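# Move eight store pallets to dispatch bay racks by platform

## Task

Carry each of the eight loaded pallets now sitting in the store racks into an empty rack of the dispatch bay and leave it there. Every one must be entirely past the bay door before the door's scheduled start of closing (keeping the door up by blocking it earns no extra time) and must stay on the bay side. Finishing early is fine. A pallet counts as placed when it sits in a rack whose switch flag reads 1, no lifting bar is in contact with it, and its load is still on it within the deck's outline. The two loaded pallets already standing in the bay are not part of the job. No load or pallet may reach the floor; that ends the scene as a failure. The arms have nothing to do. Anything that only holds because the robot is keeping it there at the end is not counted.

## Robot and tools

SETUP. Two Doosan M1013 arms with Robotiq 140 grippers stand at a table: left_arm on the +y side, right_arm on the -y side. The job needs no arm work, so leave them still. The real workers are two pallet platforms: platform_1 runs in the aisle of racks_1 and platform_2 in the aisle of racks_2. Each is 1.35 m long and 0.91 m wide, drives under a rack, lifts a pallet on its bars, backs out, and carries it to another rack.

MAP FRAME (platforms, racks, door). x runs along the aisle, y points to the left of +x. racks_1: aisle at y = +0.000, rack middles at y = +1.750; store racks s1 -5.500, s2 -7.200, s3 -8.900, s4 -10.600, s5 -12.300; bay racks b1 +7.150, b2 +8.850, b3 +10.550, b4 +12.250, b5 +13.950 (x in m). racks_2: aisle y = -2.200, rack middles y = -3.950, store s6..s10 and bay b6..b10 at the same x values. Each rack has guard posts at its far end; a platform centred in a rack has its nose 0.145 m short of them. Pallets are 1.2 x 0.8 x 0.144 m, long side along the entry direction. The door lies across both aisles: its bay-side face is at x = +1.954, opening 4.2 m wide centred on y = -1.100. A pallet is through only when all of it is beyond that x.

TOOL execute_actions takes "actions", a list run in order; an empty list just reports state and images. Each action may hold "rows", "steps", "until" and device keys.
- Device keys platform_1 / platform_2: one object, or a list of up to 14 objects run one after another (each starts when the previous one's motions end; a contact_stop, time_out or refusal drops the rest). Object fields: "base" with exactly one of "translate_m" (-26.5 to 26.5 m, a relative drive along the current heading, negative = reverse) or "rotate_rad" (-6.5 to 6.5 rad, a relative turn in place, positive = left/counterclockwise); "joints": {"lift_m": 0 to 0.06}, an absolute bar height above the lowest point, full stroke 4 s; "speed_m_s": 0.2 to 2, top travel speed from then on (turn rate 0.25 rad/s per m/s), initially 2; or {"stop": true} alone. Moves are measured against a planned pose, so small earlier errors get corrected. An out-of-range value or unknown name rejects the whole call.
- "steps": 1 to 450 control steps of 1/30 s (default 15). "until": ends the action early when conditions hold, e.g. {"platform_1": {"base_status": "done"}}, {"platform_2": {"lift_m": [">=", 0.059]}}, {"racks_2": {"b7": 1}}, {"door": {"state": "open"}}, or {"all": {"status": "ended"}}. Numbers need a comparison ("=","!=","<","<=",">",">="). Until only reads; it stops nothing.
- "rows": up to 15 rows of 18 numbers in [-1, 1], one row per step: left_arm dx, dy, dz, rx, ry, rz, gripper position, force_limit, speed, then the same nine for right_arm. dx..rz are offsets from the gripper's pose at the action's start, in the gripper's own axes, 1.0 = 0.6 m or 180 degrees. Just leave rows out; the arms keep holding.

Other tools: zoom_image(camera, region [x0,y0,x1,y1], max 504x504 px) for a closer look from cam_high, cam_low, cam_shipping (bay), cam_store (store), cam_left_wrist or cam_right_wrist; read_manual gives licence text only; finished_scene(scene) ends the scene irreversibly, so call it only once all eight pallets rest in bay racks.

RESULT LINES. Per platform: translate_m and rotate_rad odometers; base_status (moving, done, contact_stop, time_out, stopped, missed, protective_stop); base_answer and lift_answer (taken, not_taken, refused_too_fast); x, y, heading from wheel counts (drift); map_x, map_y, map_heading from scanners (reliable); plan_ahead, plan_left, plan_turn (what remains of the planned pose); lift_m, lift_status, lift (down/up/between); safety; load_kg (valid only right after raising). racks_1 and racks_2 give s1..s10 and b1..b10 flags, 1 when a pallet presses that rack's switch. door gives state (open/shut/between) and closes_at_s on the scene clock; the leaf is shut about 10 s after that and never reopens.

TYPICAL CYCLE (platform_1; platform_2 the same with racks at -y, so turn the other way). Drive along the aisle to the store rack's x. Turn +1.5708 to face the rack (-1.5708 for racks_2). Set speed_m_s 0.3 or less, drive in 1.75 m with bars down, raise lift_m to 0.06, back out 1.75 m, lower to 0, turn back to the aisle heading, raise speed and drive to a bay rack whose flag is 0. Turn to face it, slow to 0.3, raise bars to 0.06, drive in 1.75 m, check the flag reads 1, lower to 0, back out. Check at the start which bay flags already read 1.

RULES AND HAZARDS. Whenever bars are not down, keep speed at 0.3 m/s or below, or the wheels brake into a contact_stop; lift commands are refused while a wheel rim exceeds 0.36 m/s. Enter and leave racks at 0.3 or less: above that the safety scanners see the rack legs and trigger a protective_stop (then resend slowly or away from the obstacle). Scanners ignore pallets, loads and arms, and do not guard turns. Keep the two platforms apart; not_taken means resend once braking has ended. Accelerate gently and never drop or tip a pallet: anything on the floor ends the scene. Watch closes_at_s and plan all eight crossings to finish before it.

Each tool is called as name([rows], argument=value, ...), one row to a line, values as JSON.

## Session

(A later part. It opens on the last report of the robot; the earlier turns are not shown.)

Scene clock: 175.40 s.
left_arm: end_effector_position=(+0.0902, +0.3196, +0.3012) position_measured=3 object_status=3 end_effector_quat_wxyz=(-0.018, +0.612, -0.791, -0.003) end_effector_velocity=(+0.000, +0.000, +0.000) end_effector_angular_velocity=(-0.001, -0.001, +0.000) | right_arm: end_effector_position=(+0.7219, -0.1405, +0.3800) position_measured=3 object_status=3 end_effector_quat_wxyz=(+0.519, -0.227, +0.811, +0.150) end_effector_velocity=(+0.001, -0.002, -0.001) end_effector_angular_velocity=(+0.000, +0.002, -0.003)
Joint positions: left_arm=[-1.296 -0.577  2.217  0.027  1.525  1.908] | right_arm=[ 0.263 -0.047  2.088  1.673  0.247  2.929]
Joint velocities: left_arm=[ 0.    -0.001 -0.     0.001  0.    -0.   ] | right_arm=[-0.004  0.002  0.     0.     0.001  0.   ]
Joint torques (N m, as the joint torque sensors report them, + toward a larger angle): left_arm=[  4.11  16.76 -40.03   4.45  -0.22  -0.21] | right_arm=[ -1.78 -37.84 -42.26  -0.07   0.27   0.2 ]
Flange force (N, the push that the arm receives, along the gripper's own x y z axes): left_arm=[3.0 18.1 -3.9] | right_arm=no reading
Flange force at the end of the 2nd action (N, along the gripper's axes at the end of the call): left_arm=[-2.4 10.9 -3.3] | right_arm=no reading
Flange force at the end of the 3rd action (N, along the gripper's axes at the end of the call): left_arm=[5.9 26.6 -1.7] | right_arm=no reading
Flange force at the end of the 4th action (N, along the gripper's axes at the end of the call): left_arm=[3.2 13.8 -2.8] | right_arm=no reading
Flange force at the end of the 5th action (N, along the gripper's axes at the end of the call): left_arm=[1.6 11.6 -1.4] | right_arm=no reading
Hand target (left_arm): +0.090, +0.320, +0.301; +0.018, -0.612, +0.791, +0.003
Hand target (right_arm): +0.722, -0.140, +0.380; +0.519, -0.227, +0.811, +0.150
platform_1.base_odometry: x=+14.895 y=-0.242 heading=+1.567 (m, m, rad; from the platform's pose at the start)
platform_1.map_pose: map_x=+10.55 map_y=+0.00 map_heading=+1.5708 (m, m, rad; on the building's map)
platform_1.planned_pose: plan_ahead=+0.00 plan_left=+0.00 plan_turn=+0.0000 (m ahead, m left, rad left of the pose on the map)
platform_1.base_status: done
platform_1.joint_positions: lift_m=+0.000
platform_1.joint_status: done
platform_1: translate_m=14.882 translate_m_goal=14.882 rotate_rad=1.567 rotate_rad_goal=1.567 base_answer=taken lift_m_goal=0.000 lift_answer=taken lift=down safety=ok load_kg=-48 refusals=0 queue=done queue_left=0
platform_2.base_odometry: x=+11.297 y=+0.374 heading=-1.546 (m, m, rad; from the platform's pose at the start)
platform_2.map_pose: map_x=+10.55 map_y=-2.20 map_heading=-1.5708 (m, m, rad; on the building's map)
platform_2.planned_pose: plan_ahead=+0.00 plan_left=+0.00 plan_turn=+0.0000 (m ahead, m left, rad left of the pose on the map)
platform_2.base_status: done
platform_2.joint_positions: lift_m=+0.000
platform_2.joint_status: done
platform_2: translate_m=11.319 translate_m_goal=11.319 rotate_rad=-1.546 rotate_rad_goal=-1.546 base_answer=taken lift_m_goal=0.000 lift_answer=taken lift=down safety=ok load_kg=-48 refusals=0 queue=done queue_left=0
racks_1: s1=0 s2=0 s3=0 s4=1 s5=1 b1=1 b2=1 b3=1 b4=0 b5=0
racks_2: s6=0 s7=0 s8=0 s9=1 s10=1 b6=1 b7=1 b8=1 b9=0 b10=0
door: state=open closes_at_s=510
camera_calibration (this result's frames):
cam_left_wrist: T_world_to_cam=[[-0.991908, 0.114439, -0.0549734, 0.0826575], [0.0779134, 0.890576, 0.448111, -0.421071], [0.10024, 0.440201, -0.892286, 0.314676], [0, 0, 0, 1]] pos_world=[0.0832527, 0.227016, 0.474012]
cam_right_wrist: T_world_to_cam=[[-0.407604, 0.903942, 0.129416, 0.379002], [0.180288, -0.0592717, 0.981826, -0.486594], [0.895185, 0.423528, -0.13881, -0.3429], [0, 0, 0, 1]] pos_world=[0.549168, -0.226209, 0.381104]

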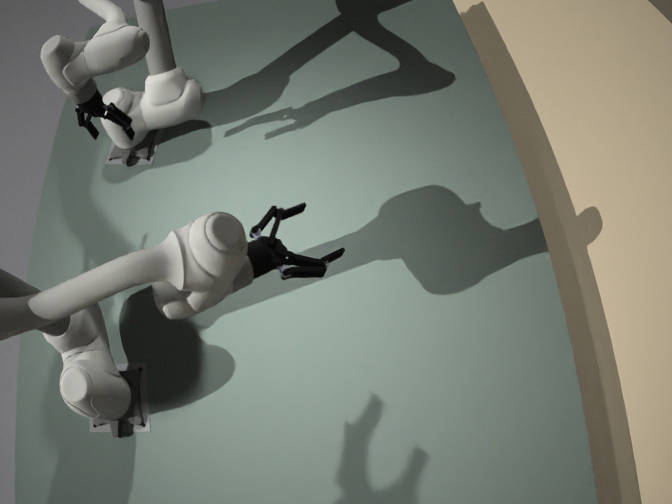

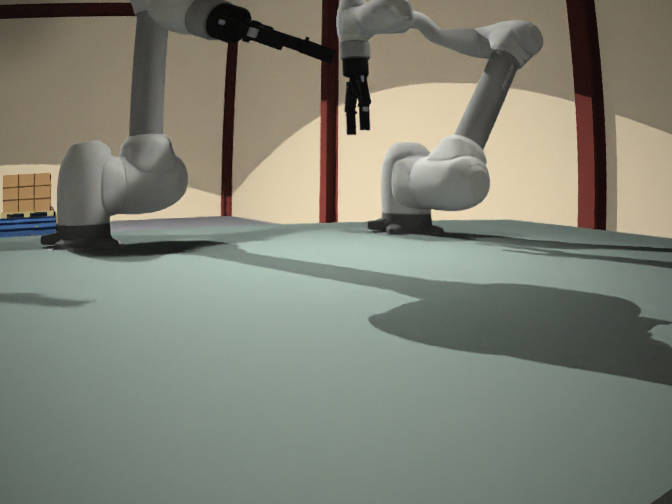

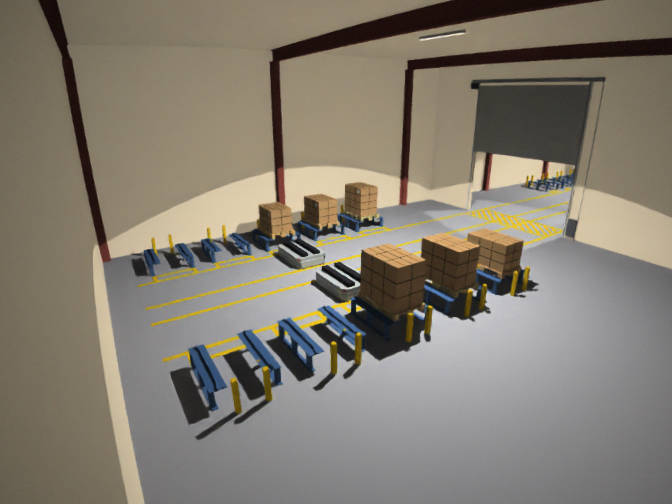

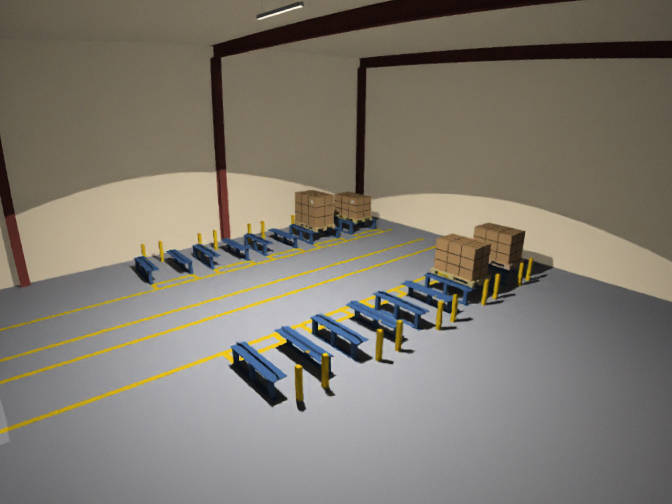

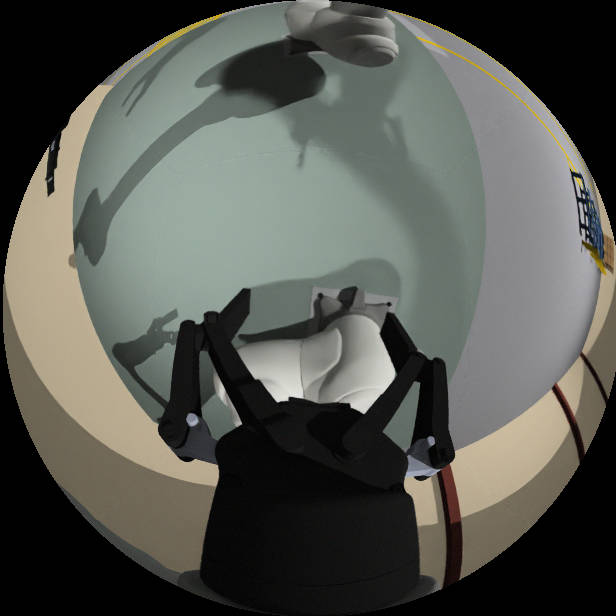

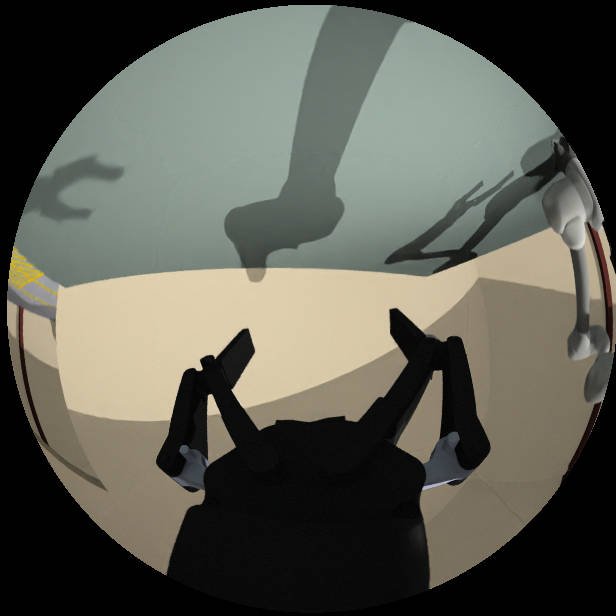

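execute_actions([
  {"platform_1":[{"base":{"rotate_rad":-1.5708},"speed_m_s":2},{"base":{"translate_m":-21.15}},{"base":{"rotate_rad":1.5708}},{"base":{"translate_m":1.75},"speed_m_s":0.3},{"joints":{"lift_m":0.06}},{"base":{"translate_m":-1.75}},{"joints":{"lift_m":0}},{"base":{"rotate_rad":-1.5708},"speed_m_s":2},{"base":{"translate_m":22.85}},{"base":{"rotate_rad":1.5708}},{"joints":{"lift_m":0.06},"speed_m_s":0.3},{"base":{"translate_m":1.75}},{"joints":{"lift_m":0}},{"base":{"translate_m":-1.75}}],"platform_2":[{"base":{"rotate_rad":1.5708},"speed_m_s":2},{"base":{"translate_m":-21.15}},{"base":{"rotate_rad":-1.5708}},{"base":{"translate_m":1.75},"speed_m_s":0.3},{"joints":{"lift_m":0.06}},{"base":{"translate_m":-1.75}},{"joints":{"lift_m":0}},{"base":{"rotate_rad":1.5708},"speed_m_s":2},{"base":{"translate_m":22.85}},{"base":{"rotate_rad":-1.5708}},{"joints":{"lift_m":0.06},"speed_m_s":0.3},{"base":{"translate_m":1.75}},{"joints":{"lift_m":0}},{"base":{"translate_m":-1.75}}],"steps":450},
  {"steps":450,"until":{"all":{"status":"ended"}}},
  {"steps":450,"until":{"all":{"status":"ended"}}},
  {"steps":450,"until":{"all":{"status":"ended"}}},
])

execute_actions([
  {"steps":450,"until":{"all":{"status":"ended"}}},
  {"steps":450,"until":{"all":{"status":"ended"}}},
  {"steps":450,"until":{"all":{"status":"ended"}}},
])

Scene clock: 238.07 s.
left_arm: end_effector_position=(+0.0902, +0.3196, +0.3012) position_measured=3 object_status=3 end_effector_quat_wxyz=(-0.018, +0.612, -0.791, -0.003) end_effector_velocity=(-0.000, -0.000, -0.000) end_effector_angular_velocity=(+0.000, +0.001, +0.000) | right_arm: end_effector_position=(+0.7219, -0.1405, +0.3800) position_measured=3 object_status=3 end_effector_quat_wxyz=(+0.519, -0.227, +0.811, +0.150) end_effector_velocity=(+0.000, +0.000, -0.000) end_effector_angular_velocity=(+0.001, +0.001, -0.000)
Joint positions: left_arm=[-1.296 -0.577  2.217  0.027  1.525  1.908] | right_arm=[ 0.263 -0.047  2.088  1.673  0.247  2.929]
Joint velocities: left_arm=[ 0.     0.001 -0.    -0.001 -0.     0.   ] | right_arm=[ 0.     0.001 -0.001  0.     0.     0.001]
Joint torques (N m, as the joint torque sensors report them, + toward a larger angle): left_arm=[  4.5   17.15 -41.58   4.48   0.     0.12] | right_arm=[ -2.15 -38.04 -42.91   0.08   0.44   0.24]
Flange force (N, the push that the arm receives, along the gripper's own x y z axes): left_arm=[2.9 21.8 -0.8] | right_arm=no reading
Flange force at the end of the 1st action (N, along the gripper's axes at the end of the call): left_arm=[4.1 21.2 -4.4] | right_arm=no reading
Flange force at the end of the 2nd action (N, along the gripper's axes at the end of the call): left_arm=[2.1 22.3 -2.1] | right_arm=no reading
Flange force at the end of the 3rd action (N, along the gripper's axes at the end of the call): left_arm=[2.6 21.1 -1.7] | right_arm=no reading
Hand target (left_arm): +0.090, +0.320, +0.301; +0.018, -0.612, +0.791, +0.003
Hand target (right_arm): +0.722, -0.140, +0.380; +0.519, -0.227, +0.811, +0.150
platform_1.base_odometry: x=+9.444 y=-0.230 heading=-0.020 (m, m, rad; from the platform's pose at the start)
platform_1.map_pose: map_x=+5.13 map_y=+0.01 map_heading=-0.0087 (m, m, rad; on the building's map)
platform_1.planned_pose: plan_ahead=+7.12 plan_left=+0.05 plan_turn=+0.0088 (m ahead, m left, rad left of the pose on the map)
platform_1.base_status: moving
platform_1.joint_positions: lift_m=+0.000
platform_1.joint_status: done
platform_1: translate_m=9.492 translate_m_goal=16.581 rotate_rad=-0.020 rotate_rad_goal=-0.019 base_answer=taken lift_m_goal=0.000 lift_answer=taken lift=down safety=ok load_kg=-48 refusals=0 queue=running queue_left=5
platform_2.base_odometry: x=+6.579 y=+0.291 heading=+0.022 (m, m, rad; from the platform's pose at the start)
platform_2.map_pose: map_x=+5.87 map_y=-2.19 map_heading=-0.0044 (m, m, rad; on the building's map)
platform_2.planned_pose: plan_ahead=+6.38 plan_left=+0.02 plan_turn=+0.0044 (m ahead, m left, rad left of the pose on the map)
platform_2.base_status: moving
platform_2.joint_positions: lift_m=+0.000
platform_2.joint_status: done
platform_2: translate_m=6.664 translate_m_goal=13.020 rotate_rad=0.023 rotate_rad_goal=0.024 base_answer=taken lift_m_goal=0.000 lift_answer=taken lift=down safety=ok load_kg=-48 refusals=0 queue=running queue_left=5
racks_1: s1=0 s2=0 s3=0 s4=0 s5=1 b1=1 b2=1 b3=1 b4=0 b5=0
racks_2: s6=0 s7=0 s8=0 s9=0 s10=1 b6=1 b7=1 b8=1 b9=0 b10=0
door: state=open closes_at_s=510
camera_calibration (this result's frames):
cam_left_wrist: T_world_to_cam=[[-0.991908, 0.114439, -0.0549734, 0.0826575], [0.0779133, 0.890577, 0.44811, -0.421071], [0.100239, 0.440201, -0.892286, 0.314676], [0, 0, 0, 1]] pos_world=[0.0832527, 0.227016, 0.474012]
cam_right_wrist: T_world_to_cam=[[-0.407604, 0.903942, 0.129416, 0.379002], [0.180288, -0.0592717, 0.981826, -0.486594], [0.895184, 0.423529, -0.13881, -0.3429], [0, 0, 0, 1]] pos_world=[0.549168, -0.226209, 0.381104]

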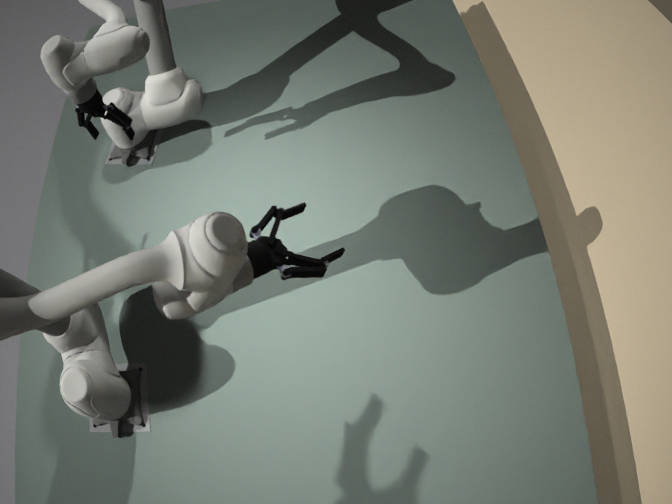

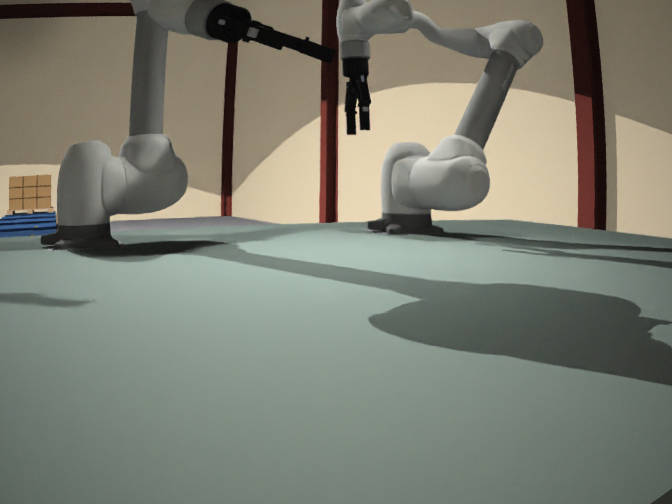

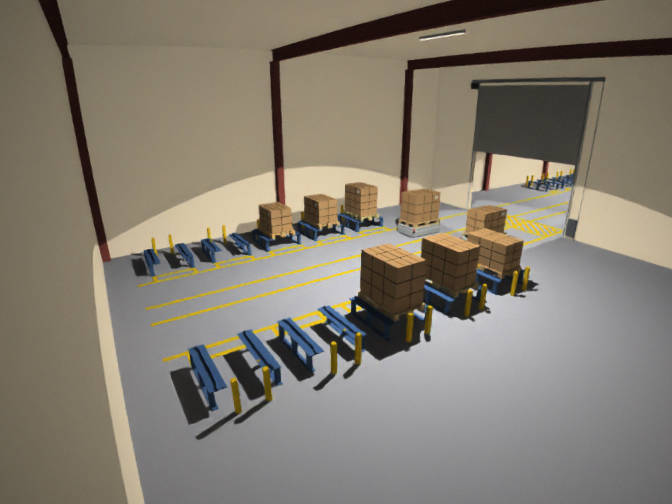

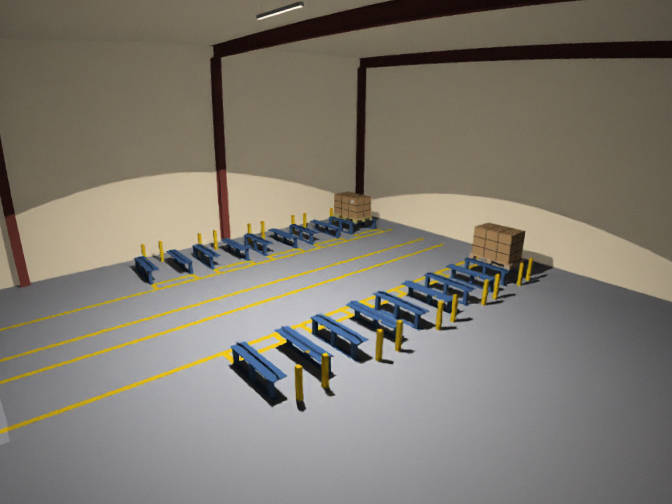

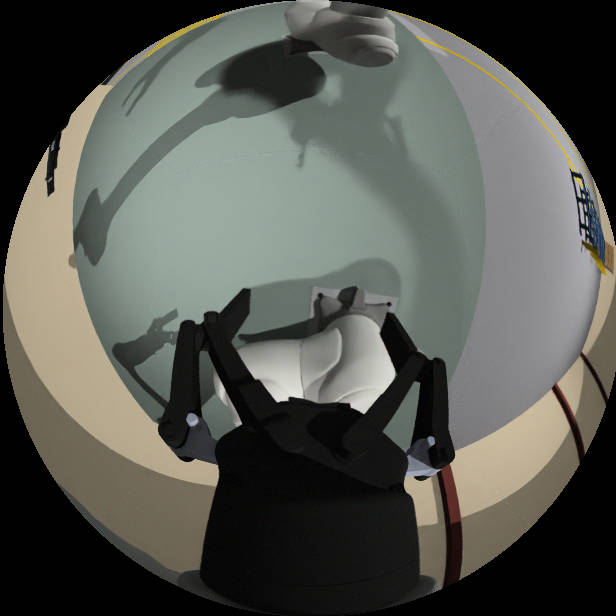

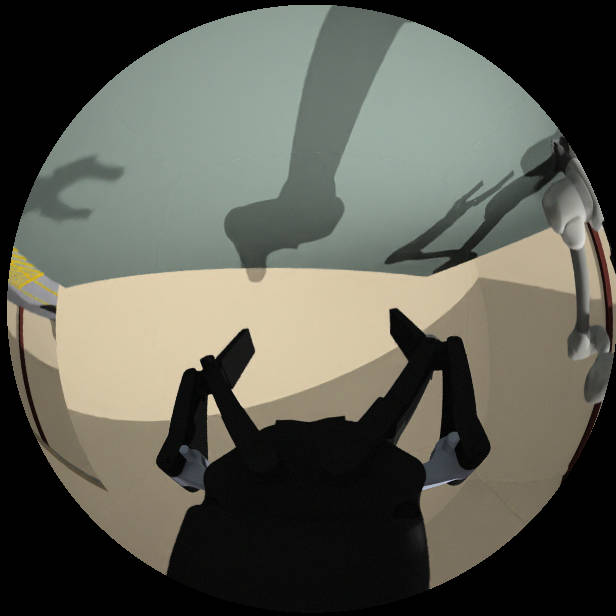

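Scene clock: 270.63 s.
left_arm: end_effector_position=(+0.0902, +0.3196, +0.3012) position_measured=3 object_status=3 end_effector_quat_wxyz=(-0.018, +0.612, -0.791, -0.003) end_effector_velocity=(+0.000, -0.000, -0.000) end_effector_angular_velocity=(+0.002, -0.001, -0.001) | right_arm: end_effector_position=(+0.7219, -0.1405, +0.3800) position_measured=3 object_status=3 end_effector_quat_wxyz=(+0.519, -0.227, +0.811, +0.150) end_effector_velocity=(+0.000, +0.000, +0.001) end_effector_angular_velocity=(+0.001, -0.001, -0.000)
Joint positions: left_arm=[-1.296 -0.577  2.217  0.027  1.525  1.908] | right_arm=[ 0.263 -0.047  2.088  1.673  0.247  2.929]
Joint velocities: left_arm=[-0.     0.001 -0.     0.001  0.     0.   ] | right_arm=[-0.    -0.    -0.001  0.     0.     0.   ]
Joint torques (N m, as the joint torque sensors report them, + toward a larger angle): left_arm=[  6.49  18.05 -40.34   4.18  -0.16   0.02] | right_arm=[ -1.19 -37.93 -42.7    0.     0.38   0.35]
Flange force (N, the push that the arm receives, along the gripper's own x y z axes): left_arm=[5.4 30.9 -3.6] | right_arm=no reading
Flange force at the end of the 1st action (N, along the gripper's axes at the end of the call): left_arm=[1.4 18.0 -3.6] | right_arm=no reading
Flange force at the end of the 2nd action (N, along the gripper's axes at the end of the call): left_arm=[6.1 19.3 -2.8] | right_arm=no reading
Hand target (left_arm): +0.090, +0.320, +0.301; +0.018, -0.612, +0.791, +0.003
Hand target (right_arm): +0.722, -0.140, +0.380; +0.519, -0.227, +0.811, +0.150
platform_1.base_odometry: x=+16.618 y=-0.262 heading=+1.573 (m, m, rad; from the platform's pose at the start)
platform_1.map_pose: map_x=+12.25 map_y=+0.00 map_heading=+1.5708 (m, m, rad; on the building's map)
platform_1.planned_pose: plan_ahead=+0.00 plan_left=+0.00 plan_turn=+0.0000 (m ahead, m left, rad left of the pose on the map)
platform_1.base_status: done
platform_1.joint_positions: lift_m=+0.000
platform_1.joint_status: done
platform_1: translate_m=16.602 translate_m_goal=16.602 rotate_rad=1.573 rotate_rad_goal=1.573 base_answer=taken lift_m_goal=0.000 lift_answer=taken lift=down safety=ok load_kg=-48 refusals=0 queue=done queue_left=0
platform_2.base_odometry: x=+13.026 y=+0.455 heading=-1.546 (m, m, rad; from the platform's pose at the start)
platform_2.map_pose: map_x=+12.25 map_y=-2.20 map_heading=-1.5708 (m, m, rad; on the building's map)
platform_2.planned_pose: plan_ahead=+0.00 plan_left=+0.00 plan_turn=+0.0000 (m ahead, m left, rad left of the pose on the map)
platform_2.base_status: done
platform_2.joint_positions: lift_m=+0.000
platform_2.joint_status: done
platform_2: translate_m=13.059 translate_m_goal=13.059 rotate_rad=-1.546 rotate_rad_goal=-1.547 base_answer=taken lift_m_goal=0.000 lift_answer=taken lift=down safety=ok load_kg=-48 refusals=0 queue=done queue_left=0
racks_1: s1=0 s2=0 s3=0 s4=0 s5=1 b1=1 b2=1 b3=1 b4=1 b5=0
racks_2: s6=0 s7=0 s8=0 s9=0 s10=1 b6=1 b7=1 b8=1 b9=1 b10=0
door: state=open closes_at_s=510
camera_calibration (this result's frames):
cam_left_wrist: T_world_to_cam=[[-0.991908, 0.114439, -0.0549734, 0.0826575], [0.0779134, 0.890577, 0.44811, -0.421071], [0.100239, 0.440201, -0.892286, 0.314677], [0, 0, 0, 1]] pos_world=[0.0832527, 0.227016, 0.474012]
cam_right_wrist: T_world_to_cam=[[-0.407604, 0.903942, 0.129416, 0.379002], [0.180287, -0.059272, 0.981827, -0.486594], [0.895185, 0.423529, -0.13881, -0.3429], [0, 0, 0, 1]] pos_world=[0.549168, -0.226209, 0.381104]

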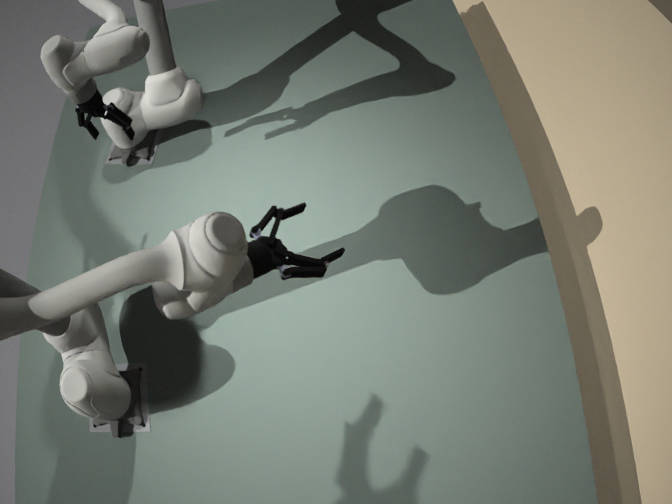

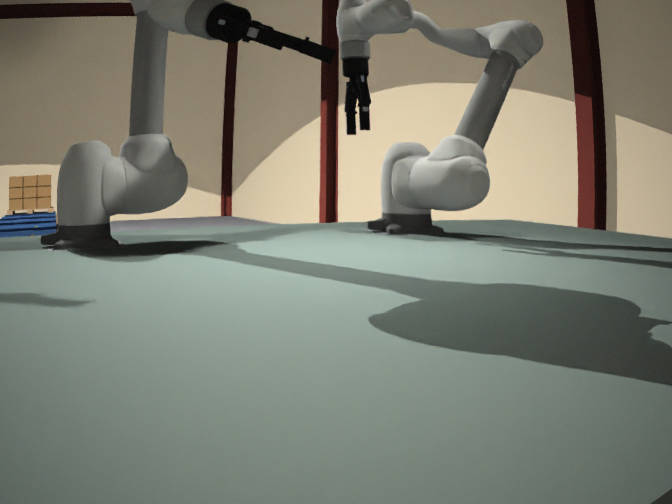

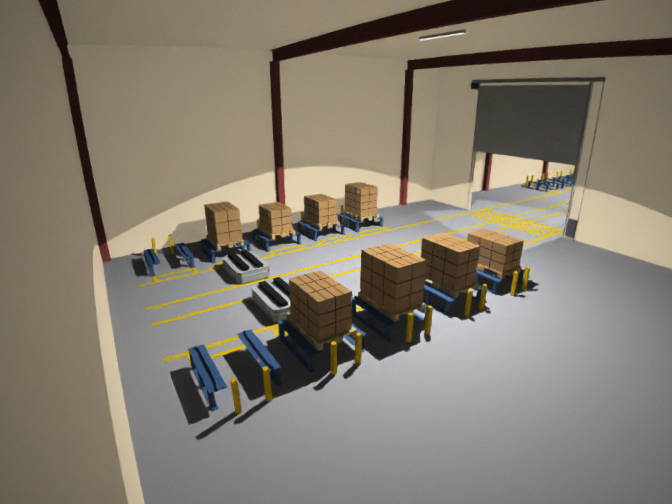

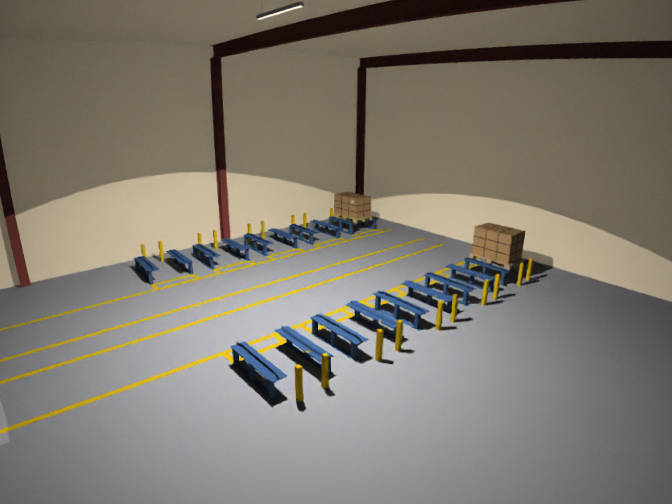

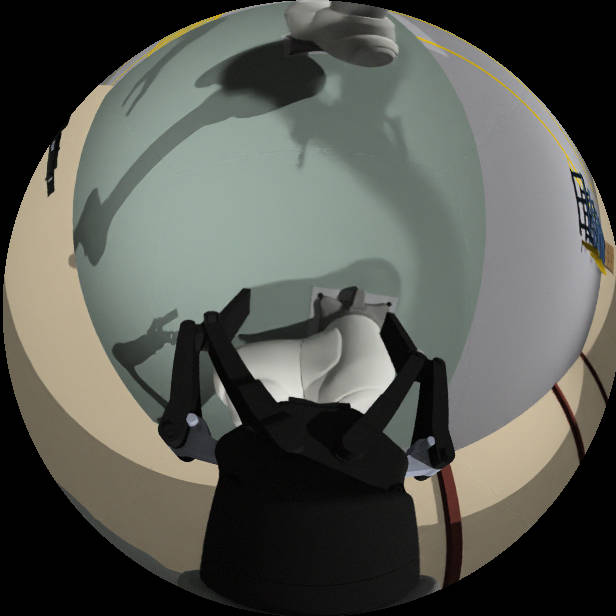

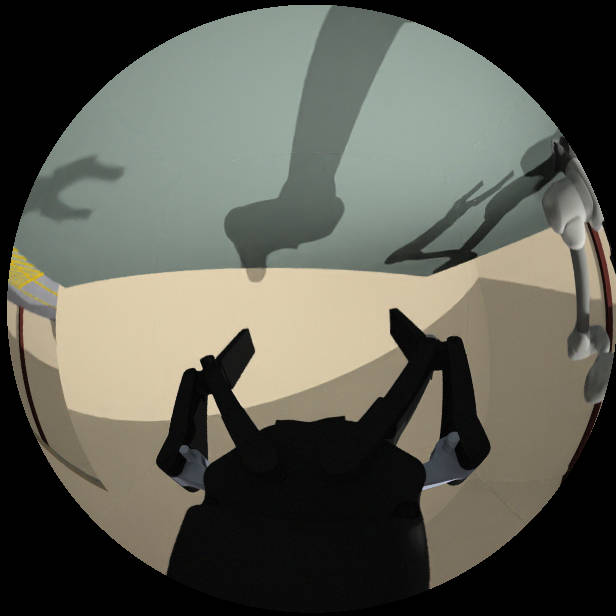

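execute_actions([
  {"platform_1":[{"base":{"rotate_rad":-1.5708},"speed_m_s":2},{"base":{"translate_m":-24.55}},{"base":{"rotate_rad":1.5708}},{"base":{"translate_m":1.75},"speed_m_s":0.3},{"joints":{"lift_m":0.06}},{"base":{"translate_m":-1.75}},{"joints":{"lift_m":0}},{"base":{"rotate_rad":-1.5708},"speed_m_s":2},{"base":{"translate_m":26.25}},{"base":{"rotate_rad":1.5708}},{"joints":{"lift_m":0.06},"speed_m_s":0.3},{"base":{"translate_m":1.75}},{"joints":{"lift_m":0}}],"platform_2":[{"base":{"rotate_rad":1.5708},"speed_m_s":2},{"base":{"translate_m":-24.55}},{"base":{"rotate_rad":-1.5708}},{"base":{"translate_m":1.75},"speed_m_s":0.3},{"joints":{"lift_m":0.06}},{"base":{"translate_m":-1.75}},{"joints":{"lift_m":0}},{"base":{"rotate_rad":1.5708},"speed_m_s":2},{"base":{"translate_m":26.25}},{"base":{"rotate_rad":-1.5708}},{"joints":{"lift_m":0.06},"speed_m_s":0.3},{"base":{"translate_m":1.75}},{"joints":{"lift_m":0}}],"steps":450},
  {"steps":450,"until":{"all":{"status":"ended"}}},
  {"steps":450,"until":{"all":{"status":"ended"}}},
  {"steps":450,"until":{"all":{"status":"ended"}}},
])

execute_actions([
  {"steps":450,"until":{"all":{"status":"ended"}}},
  {"steps":450,"until":{"all":{"status":"ended"}}},
  {"steps":450,"until":{"all":{"status":"ended"}}},
])

Scene clock: 333.53 s.
left_arm: end_effector_position=(+0.0902, +0.3196, +0.3012) position_measured=3 object_status=3 end_effector_quat_wxyz=(-0.018, +0.612, -0.791, -0.003) end_effector_velocity=(-0.001, -0.000, +0.000) end_effector_angular_velocity=(-0.001, +0.001, -0.000) | right_arm: end_effector_position=(+0.7219, -0.1405, +0.3800) position_measured=3 object_status=3 end_effector_quat_wxyz=(+0.519, -0.227, +0.811, +0.150) end_effector_velocity=(+0.000, +0.001, +0.001) end_effector_angular_velocity=(-0.000, -0.001, +0.000)
Joint positions: left_arm=[-1.296 -0.577  2.217  0.027  1.525  1.908] | right_arm=[ 0.263 -0.047  2.088  1.673  0.247  2.929]
Joint velocities: left_arm=[-0.001 -0.    -0.    -0.001 -0.001 -0.   ] | right_arm=[ 0.001  0.    -0.001  0.    -0.001 -0.   ]
Joint torques (N m, as the joint torque sensors report them, + toward a larger angle): left_arm=[  4.02  17.65 -41.98   4.68   0.12  -0.05] | right_arm=[ -0.98 -37.92 -42.79   0.01   0.47   0.27]
Flange force (N, the push that the arm receives, along the gripper's own x y z axes): left_arm=[0.6 20.0 0.2] | right_arm=no reading
Flange force at the end of the 1st action (N, along the gripper's axes at the end of the call): left_arm=[2.7 21.6 -3.8] | right_arm=no reading
Flange force at the end of the 2nd action (N, along the gripper's axes at the end of the call): left_arm=[4.8 23.3 -2.5] | right_arm=no reading
Flange force at the end of the 3rd action (N, along the gripper's axes at the end of the call): left_arm=[2.1 23.0 -2.9] | right_arm=no reading
Hand target (left_arm): +0.090, +0.320, +0.301; +0.018, -0.612, +0.791, +0.003
Hand target (right_arm): +0.722, -0.140, +0.380; +0.519, -0.227, +0.811, +0.150
platform_1.base_odometry: x=+4.368 y=-0.260 heading=-0.014 (m, m, rad; from the platform's pose at the start)
platform_1.map_pose: map_x=+0.10 map_y=+0.01 map_heading=-0.0131 (m, m, rad; on the building's map)
platform_1.planned_pose: plan_ahead=+13.85 plan_left=+0.17 plan_turn=+0.0131 (m ahead, m left, rad left of the pose on the map)
platform_1.base_status: moving
platform_1.joint_positions: lift_m=+0.000
platform_1.joint_status: done
platform_1: translate_m=4.413 translate_m_goal=18.302 rotate_rad=-0.014 rotate_rad_goal=-0.015 base_answer=taken lift_m_goal=0.000 lift_answer=taken lift=down safety=ok load_kg=-48 refusals=0 queue=running queue_left=4
platform_2.base_odometry: x=+0.109 y=+0.167 heading=+0.024 (m, m, rad; from the platform's pose at the start)
platform_2.map_pose: map_x=-0.63 map_y=-2.19 map_heading=-0.0087 (m, m, rad; on the building's map)
platform_2.planned_pose: plan_ahead=+14.58 plan_left=+0.12 plan_turn=+0.0088 (m ahead, m left, rad left of the pose on the map)
platform_2.base_status: moving
platform_2.joint_positions: lift_m=+0.000
platform_2.joint_status: done
platform_2: translate_m=0.195 translate_m_goal=14.750 rotate_rad=0.022 rotate_rad_goal=0.020 base_answer=taken lift_m_goal=0.000 lift_answer=taken lift=down safety=ok load_kg=-48 refusals=0 queue=running queue_left=4
racks_1: s1=0 s2=0 s3=0 s4=0 s5=0 b1=1 b2=1 b3=1 b4=1 b5=0
racks_2: s6=0 s7=0 s8=0 s9=0 s10=0 b6=1 b7=1 b8=1 b9=1 b10=0
door: state=open closes_at_s=510
camera_calibration (this result's frames):
cam_left_wrist: T_world_to_cam=[[-0.991908, 0.114439, -0.0549734, 0.0826575], [0.0779134, 0.890577, 0.44811, -0.421071], [0.10024, 0.440201, -0.892286, 0.314677], [0, 0, 0, 1]] pos_world=[0.0832527, 0.227016, 0.474012]
cam_right_wrist: T_world_to_cam=[[-0.407604, 0.903942, 0.129416, 0.379002], [0.180287, -0.0592719, 0.981827, -0.486594], [0.895185, 0.423528, -0.13881, -0.3429], [0, 0, 0, 1]] pos_world=[0.549168, -0.226209, 0.381104]

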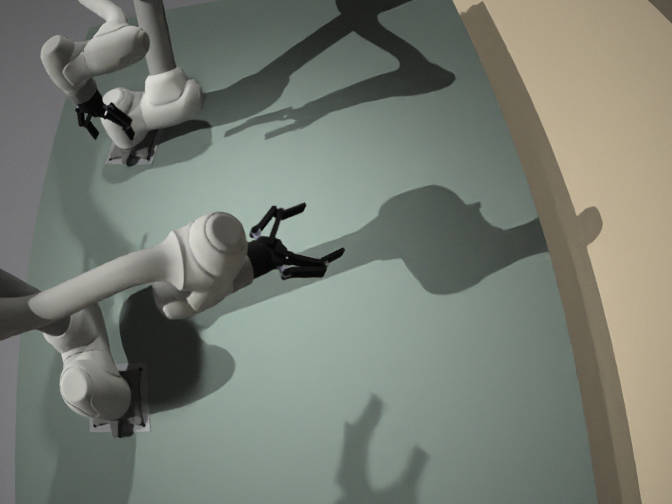

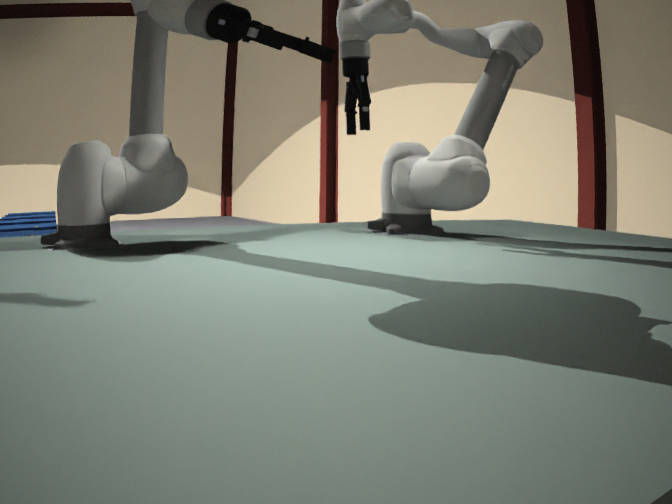

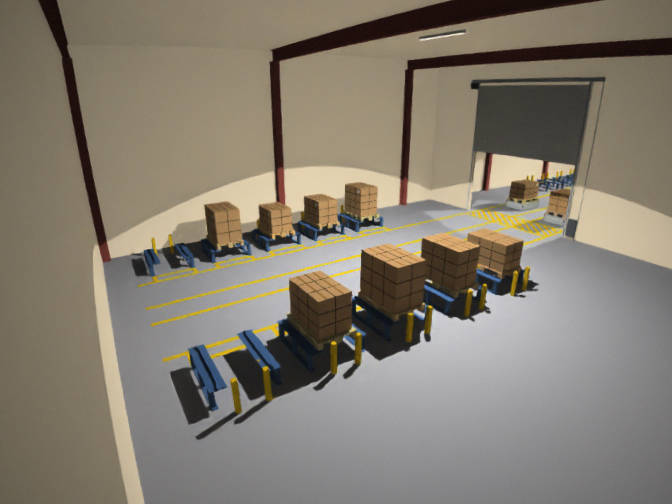

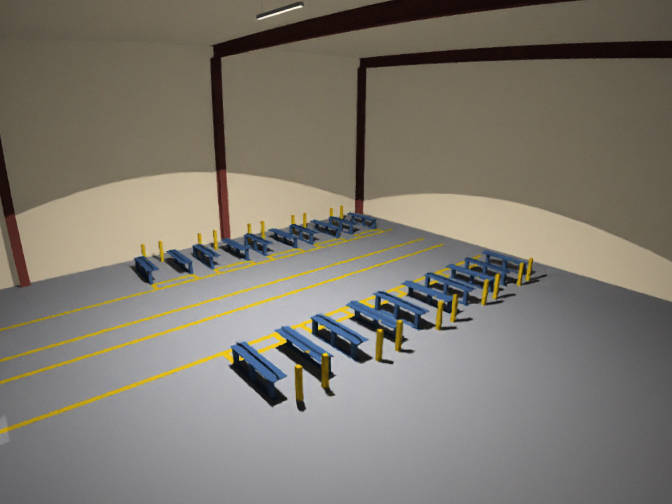

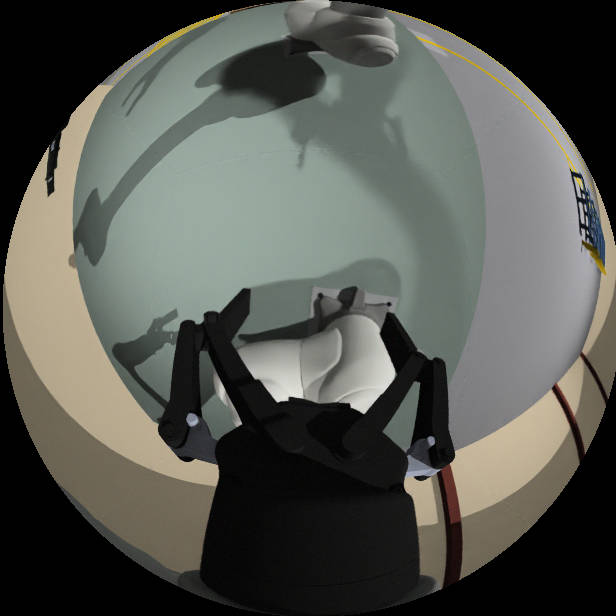

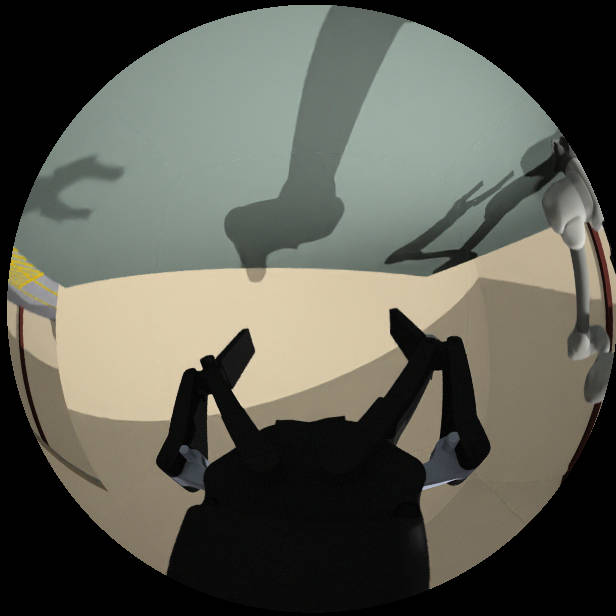

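Scene clock: 363.03 s.
left_arm: end_effector_position=(+0.0902, +0.3196, +0.3012) position_measured=3 object_status=3 end_effector_quat_wxyz=(-0.018, +0.612, -0.791, -0.003) end_effector_velocity=(+0.000, -0.000, -0.000) end_effector_angular_velocity=(-0.001, -0.000, +0.000) | right_arm: end_effector_position=(+0.7219, -0.1405, +0.3800) position_measured=3 object_status=3 end_effector_quat_wxyz=(+0.519, -0.227, +0.811, +0.150) end_effector_velocity=(+0.000, -0.001, +0.001) end_effector_angular_velocity=(+0.002, -0.001, -0.001)
Joint positions: left_arm=[-1.296 -0.577  2.217  0.027  1.525  1.908] | right_arm=[ 0.263 -0.047  2.088  1.673  0.247  2.929]
Joint velocities: left_arm=[ 0.    -0.     0.     0.    -0.001 -0.   ] | right_arm=[-0.001 -0.001 -0.     0.     0.001  0.001]
Joint torques (N m, as the joint torque sensors report them, + toward a larger angle): left_arm=[  5.01  18.62 -40.04   4.29  -0.18  -0.09] | right_arm=[ -0.93 -36.86 -43.07  -0.11   0.32   0.15]
Flange force (N, the push that the arm receives, along the gripper's own x y z axes): left_arm=[1.2 24.3 -4.1] | right_arm=no reading
Flange force at the end of the 1st action (N, along the gripper's axes at the end of the call): left_arm=[-0.5 17.9 -3.2] | right_arm=no reading
Flange force at the end of the 2nd action (N, along the gripper's axes at the end of the call): left_arm=[7.3 30.3 -4.1] | right_arm=no reading
Hand target (left_arm): +0.090, +0.320, +0.301; +0.018, -0.612, +0.791, +0.003
Hand target (right_arm): +0.722, -0.140, +0.380; +0.519, -0.227, +0.811, +0.150
platform_1.base_odometry: x=+18.341 y=+1.478 heading=+1.580 (m, m, rad; from the platform's pose at the start)
platform_1.map_pose: map_x=+13.95 map_y=+1.75 map_heading=+1.5708 (m, m, rad; on the building's map)
platform_1.planned_pose: plan_ahead=+0.00 plan_left=+0.00 plan_turn=+0.0000 (m ahead, m left, rad left of the pose on the map)
platform_1.base_status: done
platform_1.joint_positions: lift_m=+0.000
platform_1.joint_status: done
platform_1: translate_m=20.082 translate_m_goal=20.082 rotate_rad=1.580 rotate_rad_goal=1.580 base_answer=taken lift_m_goal=0.000 lift_answer=taken lift=down safety=ok load_kg=-48 refusals=0 queue=done queue_left=0
platform_2.base_odometry: x=+14.781 y=-1.219 heading=-1.553 (m, m, rad; from the platform's pose at the start)
platform_2.map_pose: map_x=+13.95 map_y=-3.95 map_heading=-1.5708 (m, m, rad; on the building's map)
platform_2.planned_pose: plan_ahead=+0.00 plan_left=+0.00 plan_turn=+0.0000 (m ahead, m left, rad left of the pose on the map)
platform_2.base_status: done
platform_2.joint_positions: lift_m=+0.000
platform_2.joint_status: done
platform_2: translate_m=16.520 translate_m_goal=16.520 rotate_rad=-1.553 rotate_rad_goal=-1.552 base_answer=taken lift_m_goal=0.000 lift_answer=taken lift=down safety=ok load_kg=-48 refusals=0 queue=done queue_left=0
racks_1: s1=0 s2=0 s3=0 s4=0 s5=0 b1=1 b2=1 b3=1 b4=1 b5=1
racks_2: s6=0 s7=0 s8=0 s9=0 s10=0 b6=1 b7=1 b8=1 b9=1 b10=1
door: state=open closes_at_s=510
camera_calibration (this result's frames):
cam_left_wrist: T_world_to_cam=[[-0.991908, 0.114439, -0.0549734, 0.0826575], [0.0779133, 0.890577, 0.44811, -0.421071], [0.100239, 0.440201, -0.892286, 0.314677], [0, 0, 0, 1]] pos_world=[0.0832527, 0.227016, 0.474012]
cam_right_wrist: T_world_to_cam=[[-0.407604, 0.903942, 0.129416, 0.379002], [0.180287, -0.0592718, 0.981827, -0.486594], [0.895185, 0.423528, -0.13881, -0.3429], [0, 0, 0, 1]] pos_world=[0.549168, -0.226209, 0.381104]

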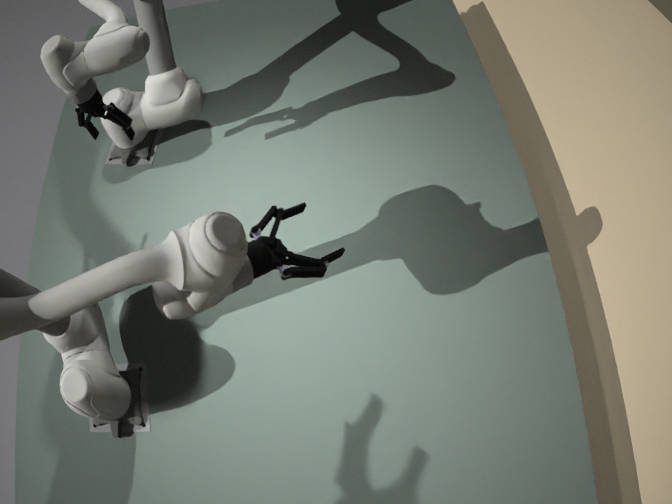

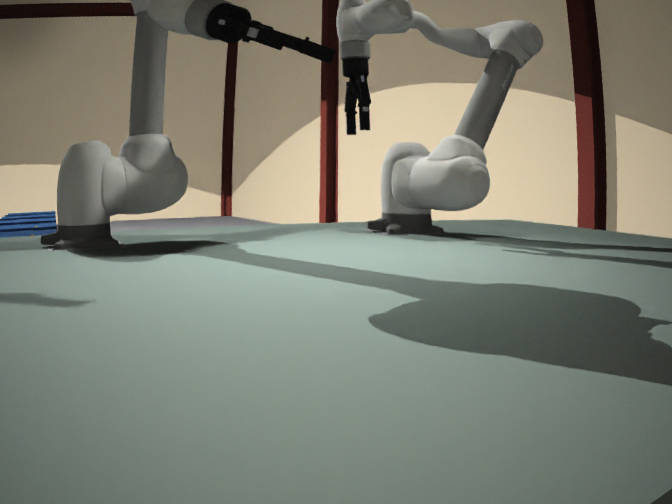

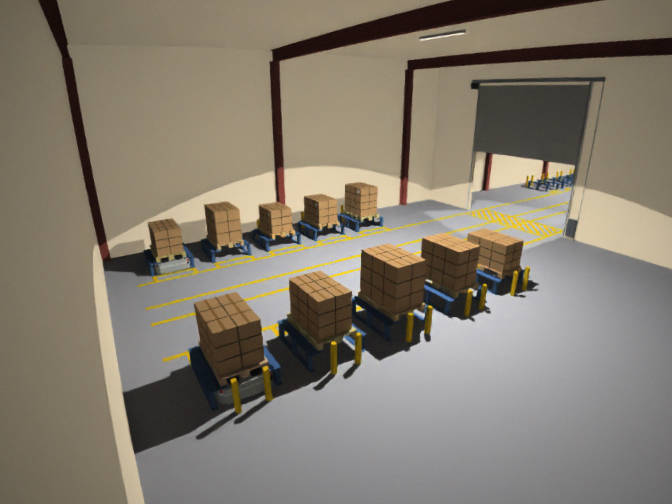

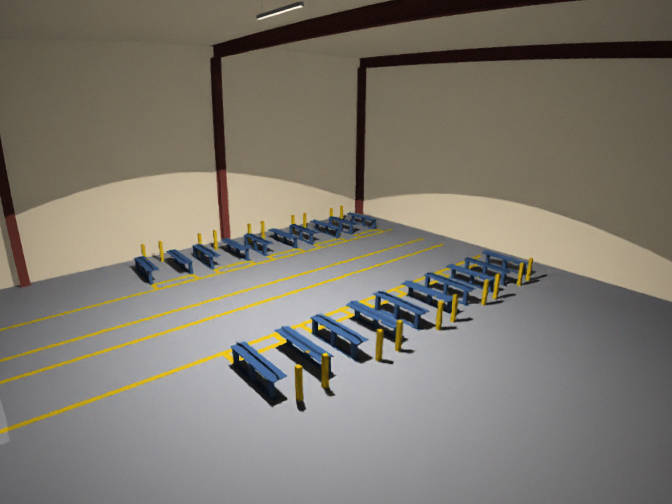

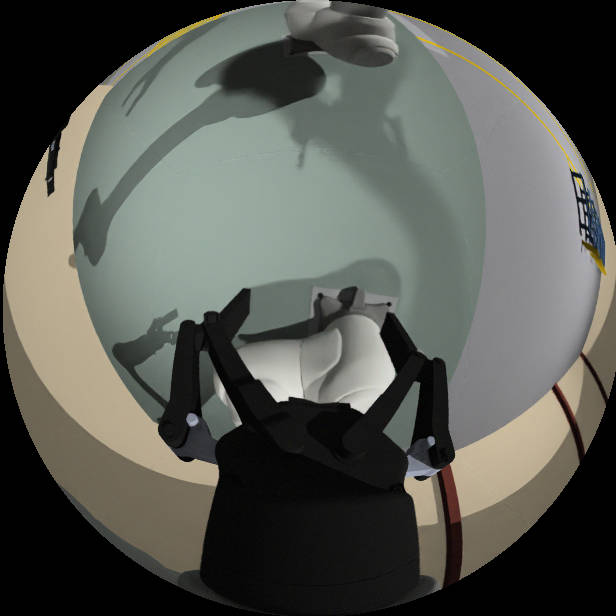

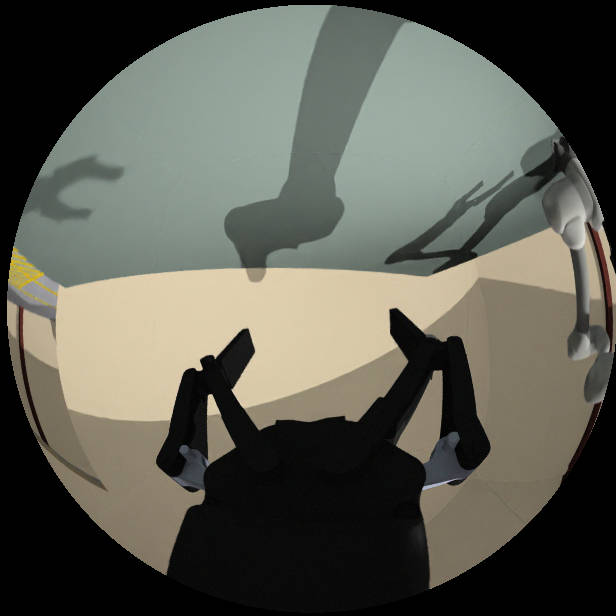

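finished_scene(scene=1)

The scene is finished: the task was done.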